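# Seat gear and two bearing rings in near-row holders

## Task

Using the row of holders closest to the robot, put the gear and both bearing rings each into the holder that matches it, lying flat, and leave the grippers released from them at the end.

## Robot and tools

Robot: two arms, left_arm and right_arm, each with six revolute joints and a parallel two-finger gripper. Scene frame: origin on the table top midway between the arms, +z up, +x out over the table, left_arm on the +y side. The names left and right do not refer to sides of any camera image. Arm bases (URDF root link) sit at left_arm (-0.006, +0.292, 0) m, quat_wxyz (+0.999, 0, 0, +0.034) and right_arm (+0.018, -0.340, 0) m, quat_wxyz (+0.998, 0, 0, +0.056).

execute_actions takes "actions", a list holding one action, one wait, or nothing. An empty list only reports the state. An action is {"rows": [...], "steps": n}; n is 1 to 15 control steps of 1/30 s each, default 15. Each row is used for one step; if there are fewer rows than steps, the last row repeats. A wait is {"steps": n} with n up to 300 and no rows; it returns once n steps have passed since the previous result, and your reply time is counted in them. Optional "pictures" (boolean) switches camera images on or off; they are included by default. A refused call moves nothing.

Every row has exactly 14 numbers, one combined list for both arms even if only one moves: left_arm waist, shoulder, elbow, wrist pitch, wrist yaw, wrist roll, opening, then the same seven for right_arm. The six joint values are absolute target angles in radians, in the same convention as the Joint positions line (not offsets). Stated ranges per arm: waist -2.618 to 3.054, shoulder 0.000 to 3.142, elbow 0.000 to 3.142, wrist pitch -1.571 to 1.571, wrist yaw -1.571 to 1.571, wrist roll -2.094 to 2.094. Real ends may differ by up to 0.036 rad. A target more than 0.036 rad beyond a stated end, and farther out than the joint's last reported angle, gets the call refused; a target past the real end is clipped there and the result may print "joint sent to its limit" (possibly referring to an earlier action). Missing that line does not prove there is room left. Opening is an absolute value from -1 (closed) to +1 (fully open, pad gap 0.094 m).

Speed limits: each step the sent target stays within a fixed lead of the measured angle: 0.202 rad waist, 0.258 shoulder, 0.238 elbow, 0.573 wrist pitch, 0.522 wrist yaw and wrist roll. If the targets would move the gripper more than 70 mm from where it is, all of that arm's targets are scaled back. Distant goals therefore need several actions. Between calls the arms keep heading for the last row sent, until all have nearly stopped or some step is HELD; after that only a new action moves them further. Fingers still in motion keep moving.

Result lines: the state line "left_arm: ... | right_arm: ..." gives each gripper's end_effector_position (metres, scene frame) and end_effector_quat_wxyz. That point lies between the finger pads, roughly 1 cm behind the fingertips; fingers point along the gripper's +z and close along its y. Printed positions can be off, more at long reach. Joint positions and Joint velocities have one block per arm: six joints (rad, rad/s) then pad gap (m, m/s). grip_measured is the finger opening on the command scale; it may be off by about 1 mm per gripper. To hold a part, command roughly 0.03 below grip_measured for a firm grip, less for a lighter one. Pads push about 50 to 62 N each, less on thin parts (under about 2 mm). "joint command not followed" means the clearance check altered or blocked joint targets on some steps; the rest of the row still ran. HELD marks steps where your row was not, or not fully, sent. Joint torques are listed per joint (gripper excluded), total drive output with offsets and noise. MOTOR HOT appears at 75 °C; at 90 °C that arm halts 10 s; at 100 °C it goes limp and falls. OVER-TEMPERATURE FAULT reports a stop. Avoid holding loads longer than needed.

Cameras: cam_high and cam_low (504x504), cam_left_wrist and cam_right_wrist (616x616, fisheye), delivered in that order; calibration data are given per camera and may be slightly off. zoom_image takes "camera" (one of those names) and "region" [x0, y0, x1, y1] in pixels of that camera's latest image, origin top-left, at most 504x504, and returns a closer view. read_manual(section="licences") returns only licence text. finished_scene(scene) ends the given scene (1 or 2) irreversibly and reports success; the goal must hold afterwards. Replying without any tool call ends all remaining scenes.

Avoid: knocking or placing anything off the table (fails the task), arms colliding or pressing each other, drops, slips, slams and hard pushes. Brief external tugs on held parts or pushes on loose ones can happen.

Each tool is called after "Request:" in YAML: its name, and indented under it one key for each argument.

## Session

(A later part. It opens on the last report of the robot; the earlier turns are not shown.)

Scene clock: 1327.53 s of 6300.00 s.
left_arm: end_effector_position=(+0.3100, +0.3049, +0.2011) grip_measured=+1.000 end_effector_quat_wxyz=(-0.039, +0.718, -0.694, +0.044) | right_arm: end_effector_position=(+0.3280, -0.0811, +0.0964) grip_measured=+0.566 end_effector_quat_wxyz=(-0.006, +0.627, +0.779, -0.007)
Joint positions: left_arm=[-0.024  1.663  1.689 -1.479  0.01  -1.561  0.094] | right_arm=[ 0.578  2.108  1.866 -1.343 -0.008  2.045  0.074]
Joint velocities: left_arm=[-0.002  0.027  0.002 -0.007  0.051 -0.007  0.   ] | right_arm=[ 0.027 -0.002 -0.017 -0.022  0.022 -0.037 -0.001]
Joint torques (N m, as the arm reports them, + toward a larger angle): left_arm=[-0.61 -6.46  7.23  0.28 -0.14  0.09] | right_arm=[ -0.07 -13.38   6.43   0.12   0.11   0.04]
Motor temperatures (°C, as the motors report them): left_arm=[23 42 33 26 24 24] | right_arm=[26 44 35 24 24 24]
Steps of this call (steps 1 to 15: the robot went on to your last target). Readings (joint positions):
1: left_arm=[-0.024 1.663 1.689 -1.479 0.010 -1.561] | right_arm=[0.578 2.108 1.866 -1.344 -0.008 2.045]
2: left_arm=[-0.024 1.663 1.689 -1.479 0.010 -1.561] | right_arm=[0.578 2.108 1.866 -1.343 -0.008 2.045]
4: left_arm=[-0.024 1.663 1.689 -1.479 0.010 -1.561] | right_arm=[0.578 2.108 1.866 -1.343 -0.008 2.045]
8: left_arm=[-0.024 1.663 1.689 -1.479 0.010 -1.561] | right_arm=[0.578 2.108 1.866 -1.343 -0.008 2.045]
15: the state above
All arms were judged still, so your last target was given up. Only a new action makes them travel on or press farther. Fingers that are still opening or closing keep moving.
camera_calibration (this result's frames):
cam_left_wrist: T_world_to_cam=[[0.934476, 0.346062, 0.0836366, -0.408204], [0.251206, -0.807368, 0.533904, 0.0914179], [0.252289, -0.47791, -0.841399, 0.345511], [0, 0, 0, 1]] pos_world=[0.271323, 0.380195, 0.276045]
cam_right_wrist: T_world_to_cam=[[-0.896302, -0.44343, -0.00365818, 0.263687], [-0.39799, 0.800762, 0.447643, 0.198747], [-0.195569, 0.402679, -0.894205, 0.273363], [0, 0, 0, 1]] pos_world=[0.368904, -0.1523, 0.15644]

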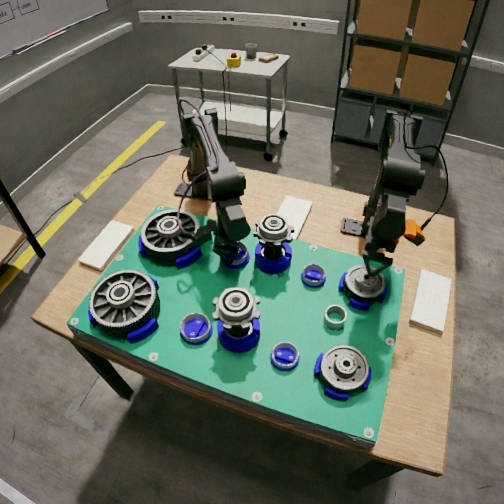

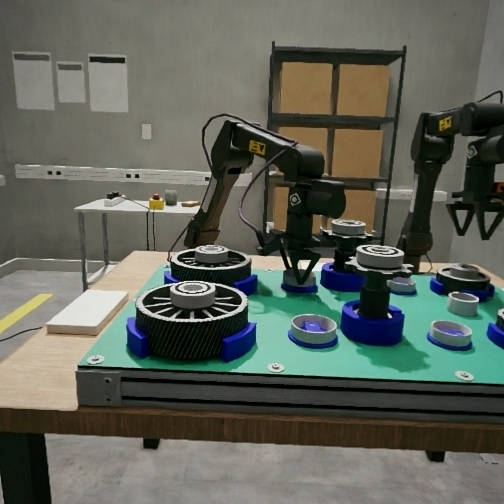

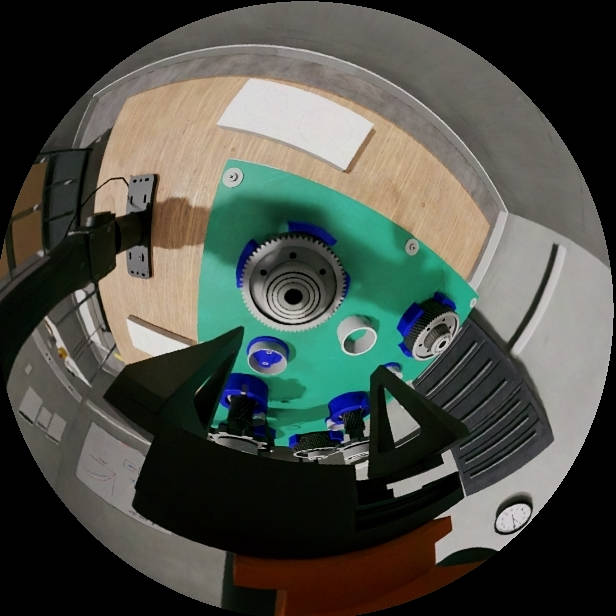

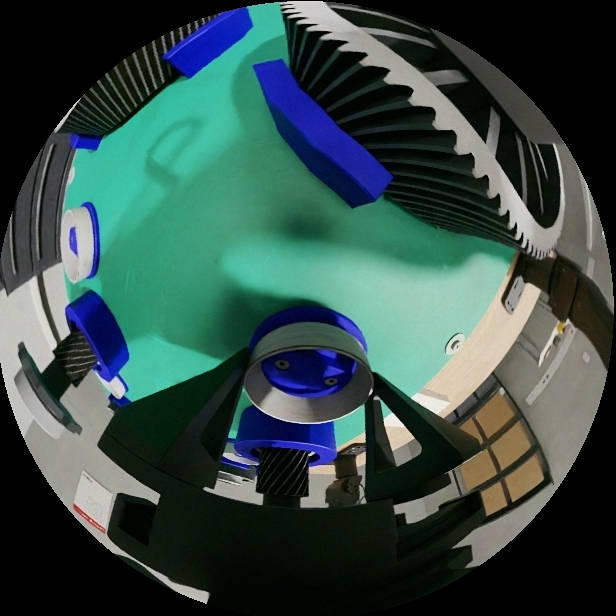

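Request:
execute_actions:
  actions:
    - {"rows":[[-0.03,1.66,1.69,-1.50,0,-1.55,1,0.578,2.09,1.86,-1.328,0,2.05,0.535],[-0.03,1.66,1.69,-1.50,0,-1.55,1,0.578,2.09,1.86,-1.325,0,2.05,0.535],[-0.03,1.66,1.69,-1.50,0,-1.55,1,0.578,2.09,1.86,-1.325,0,2.05,0.535],[-0.03,1.66,1.69,-1.50,0,-1.55,1,0.578,2.09,1.86,-1.325,0,2.05,0.535],[-0.03,1.66,1.69,-1.50,0,-1.55,1,0.578,2.09,1.855,-1.322,0,2.05,0.535],[-0.03,1.66,1.69,-1.50,0,-1.55,1,0.578,2.09,1.85,-1.318,0,2.05,0.535],[-0.03,1.66,1.69,-1.50,0,-1.55,1,0.578,2.09,1.846,-1.314,0,2.05,0.535],[-0.03,1.66,1.69,-1.50,0,-1.55,1,0.578,2.09,1.842,-1.31,0,2.05,0.535],[-0.03,1.66,1.69,-1.50,0,-1.55,1,0.578,2.09,1.838,-1.306,0,2.05,0.535],[-0.03,1.66,1.69,-1.50,0,-1.55,1,0.578,2.09,1.835,-1.303,0,2.05,0.535]],"steps":15}
  pictures: false

Request:
execute_actions:
  actions:
    - {"steps":10}

Request:
zoom_image:
  camera: "cam_right_wrist"
  region: [220, 270, 400, 440]

Request:
zoom_image:
  camera: "cam_low"
  region: [250, 230, 350, 310]

Scene clock: 1354.47 s of 6300.00 s.
left_arm: end_effector_position=(+0.3100, +0.3049, +0.2011) grip_measured=+1.000 end_effector_quat_wxyz=(-0.039, +0.718, -0.694, +0.044) | right_arm: end_effector_position=(+0.3285, -0.0801, +0.0905) grip_measured=+0.566 end_effector_quat_wxyz=(-0.007, +0.627, +0.779, -0.004)
Joint positions: left_arm=[-0.024  1.663  1.689 -1.479  0.01  -1.561  0.094] | right_arm=[ 0.578  2.108  1.843 -1.316 -0.011  2.045  0.074]
Joint velocities: left_arm=[ 0.002  0.002  0.007 -0.007  0.037 -0.037  0.   ] | right_arm=[ 0.002 -0.007 -0.002 -0.022  0.007 -0.022 -0.001]
Joint torques (N m, as the arm reports them, + toward a larger angle): left_arm=[-0.52 -6.49  7.24  0.27 -0.09  0.09] | right_arm=[ -0.1  -13.03   6.47   0.16   0.11   0.01]
Motor temperatures (°C, as the motors report them): left_arm=[23 42 33 26 24 24] | right_arm=[26 46 34 24 24 24]
Steps of this call (steps 1 to 90: nothing new was sent; then 23.43 s passed at rest; steps 91 to 105: all 15 steps of this action). Readings (joint positions):
91: left_arm=[-0.024 1.663 1.689 -1.479 0.010 -1.561] | right_arm=[0.578 2.108 1.866 -1.343 -0.008 2.045]
92: left_arm=[-0.024 1.663 1.689 -1.479 0.010 -1.561] | right_arm=[0.578 2.108 1.866 -1.343 -0.009 2.045]
94: left_arm=[-0.024 1.663 1.689 -1.479 0.010 -1.561] | right_arm=[0.578 2.108 1.866 -1.341 -0.010 2.045]
98: left_arm=[-0.024 1.663 1.689 -1.479 0.010 -1.561] | right_arm=[0.578 2.108 1.861 -1.334 -0.011 2.045]
105: the state above

Scene clock: 1354.80 s of 6300.00 s.
left_arm: end_effector_position=(+0.3100, +0.3049, +0.2011) grip_measured=+1.000 end_effector_quat_wxyz=(-0.039, +0.718, -0.694, +0.044) | right_arm: end_effector_position=(+0.3285, -0.0800, +0.0905) grip_measured=+0.566 end_effector_quat_wxyz=(-0.007, +0.627, +0.779, -0.004)
Joint positions: left_arm=[-0.024  1.663  1.689 -1.479  0.01  -1.561  0.094] | right_arm=[ 0.578  2.108  1.843 -1.315 -0.012  2.045  0.074]
Joint velocities: left_arm=[ 0.032  0.002 -0.012 -0.051  0.066 -0.051  0.   ] | right_arm=[ 0.012  0.002 -0.002  0.051  0.022  0.022  0.   ]
Joint torques (N m, as the arm reports them, + toward a larger angle): left_arm=[-0.47 -6.34  7.2   0.29 -0.11  0.08] | right_arm=[  0.01 -12.99   6.57   0.21   0.11   0.06]
Motor temperatures (°C, as the motors report them): left_arm=[23 42 33 26 24 24] | right_arm=[26 47 34 24 24 24]
Steps of this call (steps 1 to 10: the robot went on to your last target). Readings (joint positions):
1: left_arm=[-0.024 1.663 1.689 -1.479 0.010 -1.561] | right_arm=[0.578 2.108 1.843 -1.315 -0.011 2.045]
2: left_arm=[-0.024 1.663 1.689 -1.479 0.010 -1.561] | right_arm=[0.578 2.108 1.843 -1.315 -0.012 2.045]
4: left_arm=[-0.024 1.663 1.689 -1.479 0.010 -1.561] | right_arm=[0.578 2.108 1.843 -1.315 -0.012 2.045]
8: left_arm=[-0.024 1.663 1.689 -1.479 0.010 -1.561] | right_arm=[0.578 2.108 1.843 -1.315 -0.012 2.045]
10: the state above
camera_calibration (this result's frames):
cam_left_wrist: T_world_to_cam=[[0.934476, 0.346062, 0.0836366, -0.408204], [0.251206, -0.807368, 0.533904, 0.0914179], [0.252289, -0.47791, -0.841399, 0.345511], [0, 0, 0, 1]] pos_world=[0.271323, 0.380195, 0.276045]
cam_right_wrist: T_world_to_cam=[[-0.896308, -0.443364, -0.00778839, 0.265043], [-0.398805, 0.7983, 0.451299, 0.200412], [-0.193872, 0.407609, -0.892339, 0.267415], [0, 0, 0, 1]] pos_world=[0.36933, -0.15148, 0.150244]

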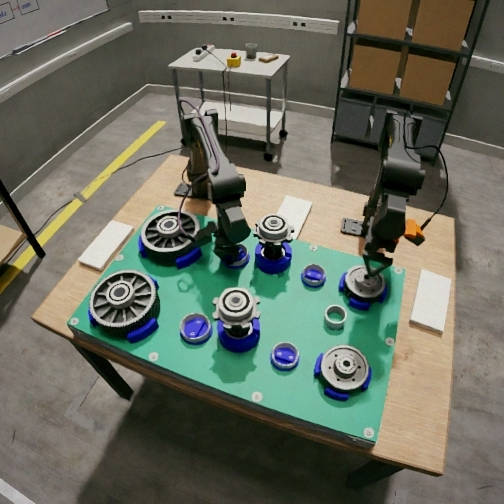

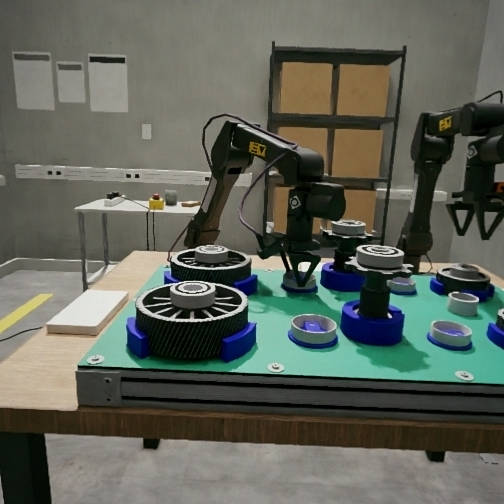

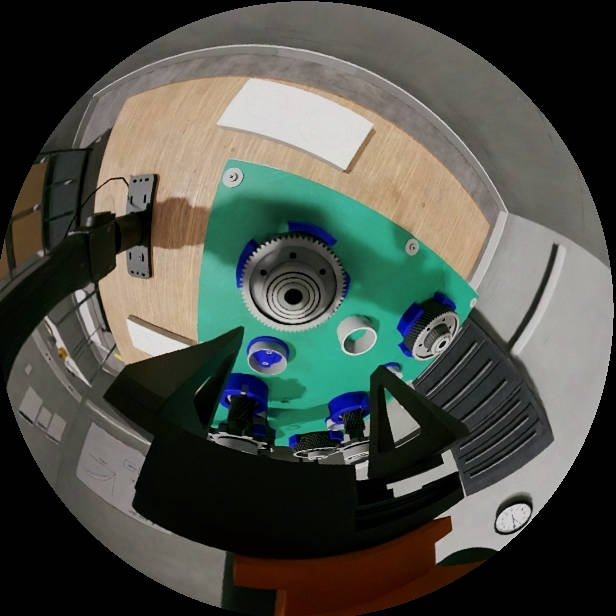

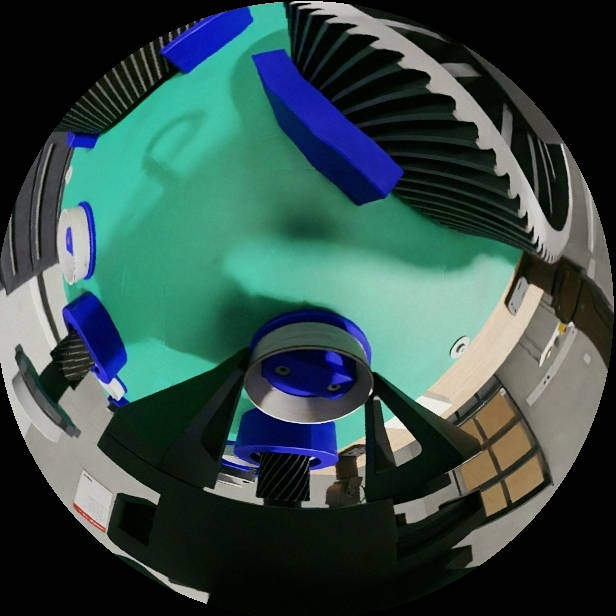

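Region (220, 270, 400, 440) of cam_right_wrist's 616x616 image, scaled by 2.800, with more detail than that image has.

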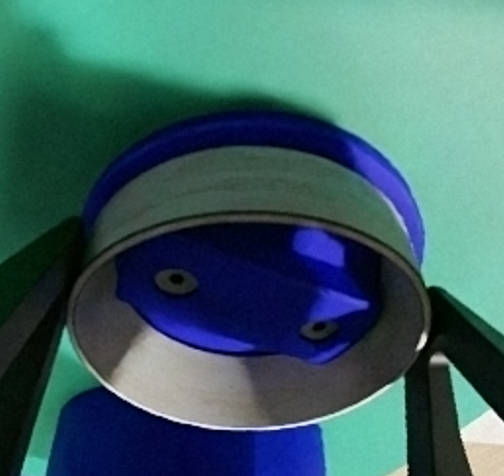

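Region (250, 230, 350, 310) of cam_low's 504x504 image, scaled by 5.040, with more detail than that image has; it fills the top 403 rows of this view, and the rest is white.

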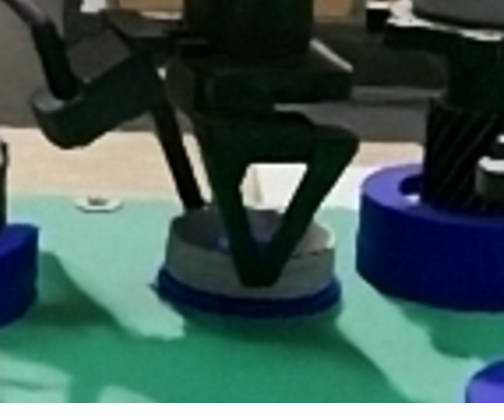

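The ring is going over the bar. I'll lower 2 mm more and release.

Request:
execute_actions:
  actions:
    - {"rows":[[-0.03,1.66,1.69,-1.50,0,-1.55,1,0.578,2.09,1.832,-1.30,0,2.05,0.535],[-0.03,1.66,1.69,-1.50,0,-1.55,1,0.578,2.09,1.829,-1.297,0,2.05,0.535],[-0.03,1.66,1.69,-1.50,0,-1.55,1,0.578,2.09,1.826,-1.295,0,2.05,0.535],[-0.03,1.66,1.69,-1.50,0,-1.55,1,0.578,2.09,1.826,-1.295,0,2.05,0.535],[-0.03,1.66,1.69,-1.50,0,-1.55,1,0.578,2.09,1.826,-1.295,0,2.05,0.535],[-0.03,1.66,1.69,-1.50,0,-1.55,1,0.578,2.09,1.826,-1.295,0,2.05,0.535],[-0.03,1.66,1.69,-1.50,0,-1.55,1,0.578,2.09,1.826,-1.295,0,2.05,0.535],[-0.03,1.66,1.69,-1.50,0,-1.55,1,0.578,2.09,1.826,-1.295,0,2.05,0.535],[-0.03,1.66,1.69,-1.50,0,-1.55,1,0.578,2.09,1.826,-1.295,0,2.05,0.57],[-0.03,1.66,1.69,-1.50,0,-1.55,1,0.578,2.09,1.826,-1.295,0,2.05,0.62],[-0.03,1.66,1.69,-1.50,0,-1.55,1,0.578,2.09,1.826,-1.295,0,2.05,0.68],[-0.03,1.66,1.69,-1.50,0,-1.55,1,0.578,2.09,1.826,-1.295,0,2.05,0.75],[-0.03,1.66,1.69,-1.50,0,-1.55,1,0.578,2.09,1.826,-1.295,0,2.05,0.8]],"steps":15}
  pictures: false

Request:
execute_actions:
  actions:
    - {"rows":[[-0.03,1.66,1.69,-1.50,0,-1.55,1,0.578,2.09,1.85,-1.31,0,2.05,0.8],[-0.03,1.66,1.69,-1.50,0,-1.55,1,0.578,2.09,1.87,-1.325,0,2.05,0.8],[-0.03,1.66,1.69,-1.50,0,-1.55,1,0.578,2.09,1.89,-1.345,0,2.05,0.8],[-0.03,1.66,1.69,-1.50,0,-1.55,1,0.578,2.09,1.91,-1.365,0,2.05,0.8],[-0.03,1.66,1.69,-1.50,0,-1.55,1,0.578,2.09,1.93,-1.385,0,2.05,0.8],[-0.03,1.66,1.69,-1.50,0,-1.55,1,0.578,2.09,1.95,-1.405,0,2.05,0.8],[-0.03,1.66,1.69,-1.50,0,-1.55,1,0.578,2.09,1.97,-1.425,0,2.05,0.8],[-0.03,1.66,1.69,-1.50,0,-1.55,1,0.578,2.09,1.99,-1.445,0,2.05,0.8],[-0.03,1.66,1.69,-1.50,0,-1.55,1,0.578,2.09,2.01,-1.465,0,2.05,0.8],[-0.03,1.66,1.69,-1.50,0,-1.55,1,0.578,2.09,2.03,-1.485,0,2.05,0.8],[-0.03,1.66,1.69,-1.50,0,-1.55,1,0.578,2.09,2.05,-1.505,0,2.05,0.8],[-0.03,1.66,1.69,-1.50,0,-1.55,1,0.578,2.09,2.07,-1.525,0,2.05,0.8],[-0.03,1.66,1.69,-1.50,0,-1.55,1,0.578,2.09,2.09,-1.54,0,2.05,0.8],[-0.03,1.66,1.69,-1.50,0,-1.55,1,0.578,2.09,2.11,-1.55,0,2.05,0.8],[-0.03,1.66,1.69,-1.50,0,-1.55,1,0.578,2.09,2.12,-1.55,0,2.05,0.8]],"steps":15}
  pictures: false

Request:
execute_actions:
  actions:
    - {"rows":[[-0.03,1.66,1.69,-1.50,0,-1.55,1,0.578,2.06,2.10,-1.55,0,2.05,0.8],[-0.03,1.66,1.69,-1.50,0,-1.55,1,0.578,2.02,2.07,-1.55,0,2.05,0.8],[-0.03,1.66,1.69,-1.50,0,-1.55,1,0.578,1.98,2.035,-1.55,0,2.05,0.8],[-0.03,1.66,1.69,-1.50,0,-1.55,1,0.578,1.94,2.0,-1.55,0,2.05,0.8],[-0.03,1.66,1.69,-1.50,0,-1.55,1,0.578,1.90,1.96,-1.55,0,2.05,0.8],[-0.03,1.66,1.69,-1.50,0,-1.55,1,0.578,1.86,1.92,-1.55,0,2.05,0.8],[-0.03,1.66,1.69,-1.50,0,-1.55,1,0.578,1.82,1.88,-1.55,0,2.05,0.8],[-0.03,1.66,1.69,-1.50,0,-1.55,1,0.578,1.78,1.84,-1.55,0,2.05,0.8],[-0.03,1.66,1.69,-1.50,0,-1.55,1,0.578,1.74,1.80,-1.55,0,2.05,0.8],[-0.03,1.66,1.69,-1.50,0,-1.55,1,0.578,1.70,1.76,-1.55,0,2.05,0.8],[-0.03,1.66,1.69,-1.50,0,-1.55,1,0.578,1.66,1.72,-1.55,0,2.05,0.8],[-0.03,1.66,1.69,-1.50,0,-1.55,1,0.578,1.62,1.68,-1.55,0,2.05,0.8],[-0.03,1.66,1.69,-1.50,0,-1.55,1,0.578,1.58,1.64,-1.55,0,2.05,0.8],[-0.03,1.66,1.69,-1.50,0,-1.55,1,0.578,1.55,1.60,-1.55,0,2.05,0.8],[-0.03,1.66,1.69,-1.50,0,-1.55,1,0.578,1.53,1.58,-1.55,0,2.05,0.8]],"steps":15}
  pictures: false

Request:
execute_actions:
  actions:
    - {"steps":15}

Request:
zoom_image:
  camera: "cam_high"
  region: [200, 200, 420, 330]

Request:
zoom_image:
  camera: "cam_low"
  region: [260, 240, 504, 320]

Scene clock: 1409.37 s of 6300.00 s.
left_arm: end_effector_position=(+0.3100, +0.3049, +0.2011) grip_measured=+1.000 end_effector_quat_wxyz=(-0.039, +0.717, -0.694, +0.044) | right_arm: end_effector_position=(+0.3307, -0.0782, +0.0905) grip_measured=+0.797 end_effector_quat_wxyz=(-0.006, +0.627, +0.779, +0.002)
Joint positions: left_arm=[-0.024  1.663  1.689 -1.479  0.01  -1.561  0.094] | right_arm=[ 0.578  2.108  1.843 -1.304 -0.012  2.045  0.084]
Joint velocities: left_arm=[ 0.007 -0.002 -0.022 -0.022 -0.007 -0.007  0.   ] | right_arm=[-0.007  0.017  0.012  0.007 -0.037 -0.037  0.002]
Joint torques (N m, as the arm reports them, + toward a larger angle): left_arm=[-0.59 -6.45  7.06  0.29 -0.11  0.06] | right_arm=[ -0.01 -13.02   5.87   0.14   0.13   0.04]
Motor temperatures (°C, as the motors report them): left_arm=[23 42 33 26 24 24] | right_arm=[26 48 34 25 24 24]
Steps of this call (steps 1 to 15: the robot went on to your last target; steps 16 to 90: nothing new was sent; then 51.07 s passed at rest; steps 91 to 105: all 15 steps of this action). Readings (joint positions):
91: left_arm=[-0.024 1.663 1.689 -1.479 0.010 -1.561] | right_arm=[0.578 2.108 1.843 -1.315 -0.012 2.045]
92: left_arm=[-0.024 1.663 1.689 -1.479 0.010 -1.561] | right_arm=[0.578 2.108 1.843 -1.315 -0.012 2.045]
94: left_arm=[-0.024 1.663 1.689 -1.479 0.010 -1.561] | right_arm=[0.578 2.108 1.843 -1.314 -0.012 2.045]
98: left_arm=[-0.024 1.663 1.689 -1.479 0.010 -1.561] | right_arm=[0.578 2.108 1.843 -1.314 -0.012 2.045]
105: the state above

Scene clock: 1409.87 s of 6300.00 s.
left_arm: end_effector_position=(+0.3100, +0.3049, +0.2011) grip_measured=+1.000 end_effector_quat_wxyz=(-0.039, +0.717, -0.694, +0.044) | right_arm: end_effector_position=(+0.3376, -0.0725, +0.1478) grip_measured=+0.798 end_effector_quat_wxyz=(+0.000, +0.626, +0.779, +0.029)
Joint positions: left_arm=[-0.024  1.663  1.689 -1.479  0.01  -1.561  0.094] | right_arm=[ 0.578  2.108  2.07  -1.475 -0.012  2.045  0.084]
Joint velocities: left_arm=[-0.002  0.012 -0.027  0.022 -0.037 -0.037  0.   ] | right_arm=[-0.012  0.002  0.491 -0.432 -0.051 -0.007 -0.001]
Joint torques (N m, as the arm reports them, + toward a larger angle): left_arm=[-0.53 -6.35  7.28  0.3  -0.14  0.09] | right_arm=[  0.05 -13.12   9.08   0.06   0.12   0.03]
Motor temperatures (°C, as the motors report them): left_arm=[23 42 33 26 24 24] | right_arm=[26 48 34 25 24 24]
Steps of this call (steps 1 to 15: all 15 steps of this action). Readings (joint positions):
1: left_arm=[-0.024 1.663 1.689 -1.479 0.010 -1.561] | right_arm=[0.578 2.108 1.843 -1.303 -0.012 2.045]
2: left_arm=[-0.024 1.663 1.689 -1.479 0.010 -1.561] | right_arm=[0.578 2.108 1.843 -1.304 -0.012 2.045]
4: left_arm=[-0.024 1.663 1.689 -1.479 0.010 -1.561] | right_arm=[0.578 2.108 1.853 -1.315 -0.012 2.045]
8: left_arm=[-0.024 1.663 1.689 -1.479 0.010 -1.561] | right_arm=[0.578 2.108 1.926 -1.366 -0.012 2.045]
15: the state above

Scene clock: 1410.37 s of 6300.00 s.
left_arm: end_effector_position=(+0.3100, +0.3049, +0.2011) grip_measured=+1.000 end_effector_quat_wxyz=(-0.039, +0.717, -0.694, +0.044) | right_arm: end_effector_position=(+0.2408, -0.1524, +0.2137) grip_measured=+0.798 end_effector_quat_wxyz=(+0.006, +0.626, +0.778, +0.058)
Joint positions: left_arm=[-0.024  1.663  1.689 -1.479  0.01  -1.561  0.094] | right_arm=[ 0.578  1.579  1.653 -1.528 -0.012  2.045  0.084]
Joint velocities: left_arm=[ 0.002 -0.017 -0.007 -0.037  0.037 -0.037  0.   ] | right_arm=[ 0.002 -0.906 -1.004 -0.242  0.051 -0.11  -0.001]
Joint torques (N m, as the arm reports them, + toward a larger angle): left_arm=[-0.48 -6.4   7.19  0.31 -0.11  0.09] | right_arm=[ 0.   -5.82  6.13  0.44  0.1  -0.01]
Motor temperatures (°C, as the motors report them): left_arm=[23 42 33 26 24 24] | right_arm=[26 48 34 25 24 24]
Steps of this call (steps 1 to 15: all 15 steps of this action). Readings (joint positions):
1: left_arm=[-0.024 1.663 1.689 -1.479 0.010 -1.561] | right_arm=[0.578 2.103 2.078 -1.481 -0.012 2.045]
2: left_arm=[-0.024 1.663 1.689 -1.479 0.010 -1.561] | right_arm=[0.578 2.091 2.078 -1.485 -0.012 2.045]
4: left_arm=[-0.024 1.663 1.689 -1.479 0.010 -1.561] | right_arm=[0.578 2.043 2.049 -1.489 -0.012 2.045]
8: left_arm=[-0.024 1.663 1.689 -1.479 0.010 -1.561] | right_arm=[0.578 1.873 1.919 -1.502 -0.012 2.045]
15: the state above

Scene clock: 1410.87 s of 6300.00 s.
left_arm: end_effector_position=(+0.3100, +0.3049, +0.2011) grip_measured=+1.000 end_effector_quat_wxyz=(-0.039, +0.717, -0.694, +0.044) | right_arm: end_effector_position=(+0.2247, -0.1656, +0.2099) grip_measured=+0.798 end_effector_quat_wxyz=(+0.002, +0.626, +0.778, +0.040)
Joint positions: left_arm=[-0.024  1.663  1.689 -1.479  0.01  -1.561  0.094] | right_arm=[ 0.578  1.531  1.594 -1.553 -0.012  2.046  0.084]
Joint velocities: left_arm=[ 0.027 -0.017 -0.012 -0.051  0.051  0.11   0.   ] | right_arm=[-0.012  0.007 -0.002 -0.007 -0.007  0.037  0.001]
Joint torques (N m, as the arm reports them, + toward a larger angle): left_arm=[-0.49 -6.47  7.18  0.29 -0.11  0.09] | right_arm=[-0.04 -6.01  5.86  0.32  0.11  0.03]
Motor temperatures (°C, as the motors report them): left_arm=[23 42 33 26 24 24] | right_arm=[26 48 34 25 24 24]
Steps of this call (steps 1 to 15: the robot went on to your last target). Readings (joint positions):
1: left_arm=[-0.024 1.663 1.689 -1.479 0.010 -1.561] | right_arm=[0.578 1.554 1.626 -1.538 -0.012 2.046]
2: left_arm=[-0.024 1.663 1.689 -1.479 0.010 -1.561] | right_arm=[0.578 1.539 1.611 -1.548 -0.012 2.046]
4: left_arm=[-0.024 1.663 1.689 -1.479 0.010 -1.561] | right_arm=[0.578 1.531 1.600 -1.556 -0.012 2.046]
8: left_arm=[-0.024 1.663 1.689 -1.479 0.010 -1.561] | right_arm=[0.578 1.531 1.594 -1.553 -0.012 2.046]
15: the state above
camera_calibration (this result's frames):
cam_left_wrist: T_world_to_cam=[[0.934607, 0.345704, 0.083654, -0.408139], [0.250899, -0.807487, 0.533868, 0.0915565], [0.25211, -0.477968, -0.84142, 0.345588], [0, 0, 0, 1]] pos_world=[0.271352, 0.380206, 0.276048]
cam_right_wrist: T_world_to_cam=[[-0.893236, -0.439384, -0.0952458, 0.153322], [-0.429811, 0.772417, 0.467584, 0.172791], [-0.131879, 0.4586, -0.878802, 0.380403], [0, 0, 0, 1]] pos_world=[0.261387, -0.240553, 0.268108]

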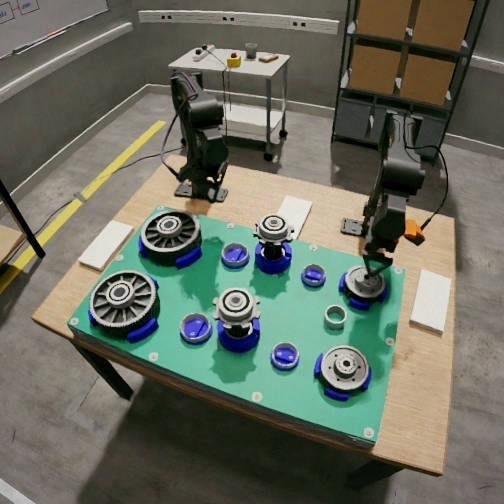

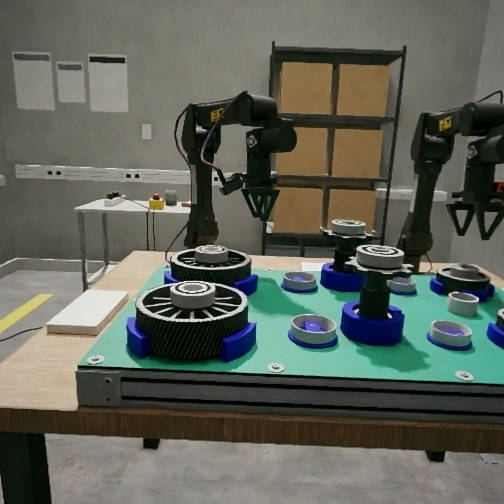

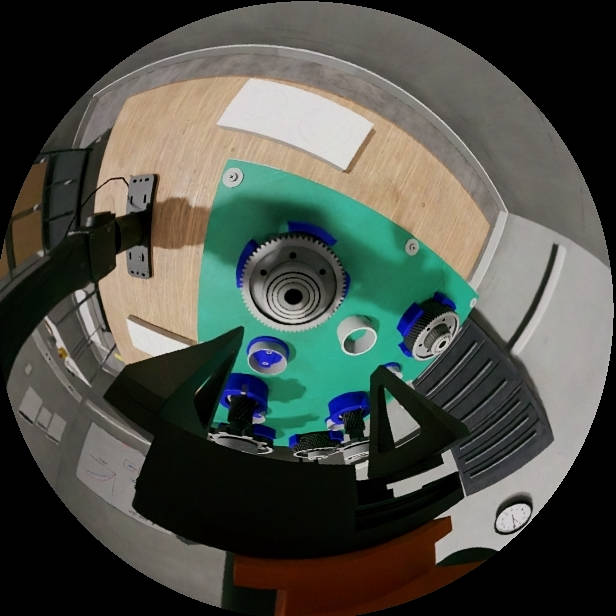

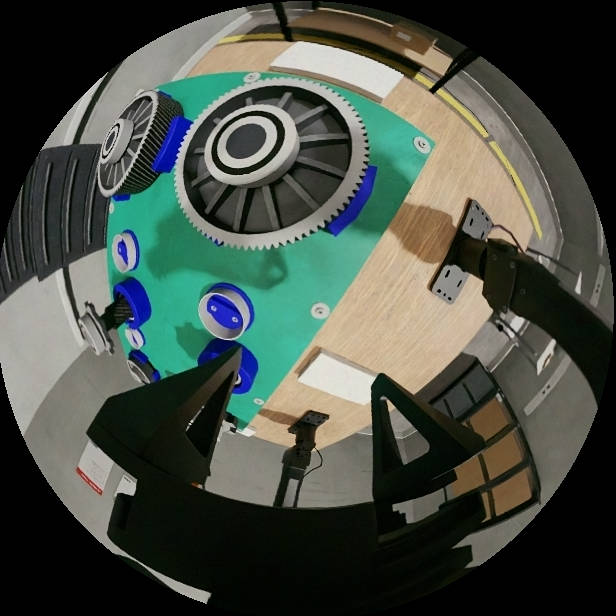

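Region (200, 200, 420, 330) of cam_high's 504x504 image, scaled by 2.291, with more detail than that image has; it fills the top 298 rows of this view, and the rest is white.

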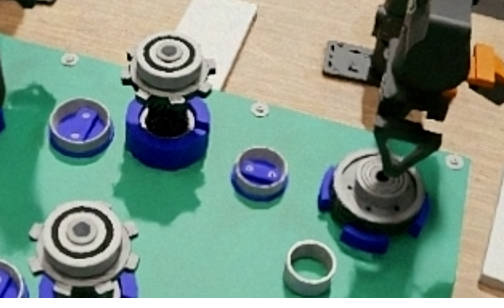

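Region (260, 240, 504, 320) of cam_low's 504x504 image, scaled by 2.066, with more detail than that image has; it fills the top 165 rows of this view, and the rest is white.

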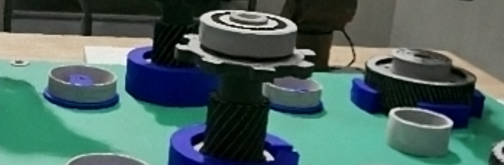

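All three parts look flat in their holders.

Request:
finished_scene:
  scene: 2

The scene is finished: the task was done.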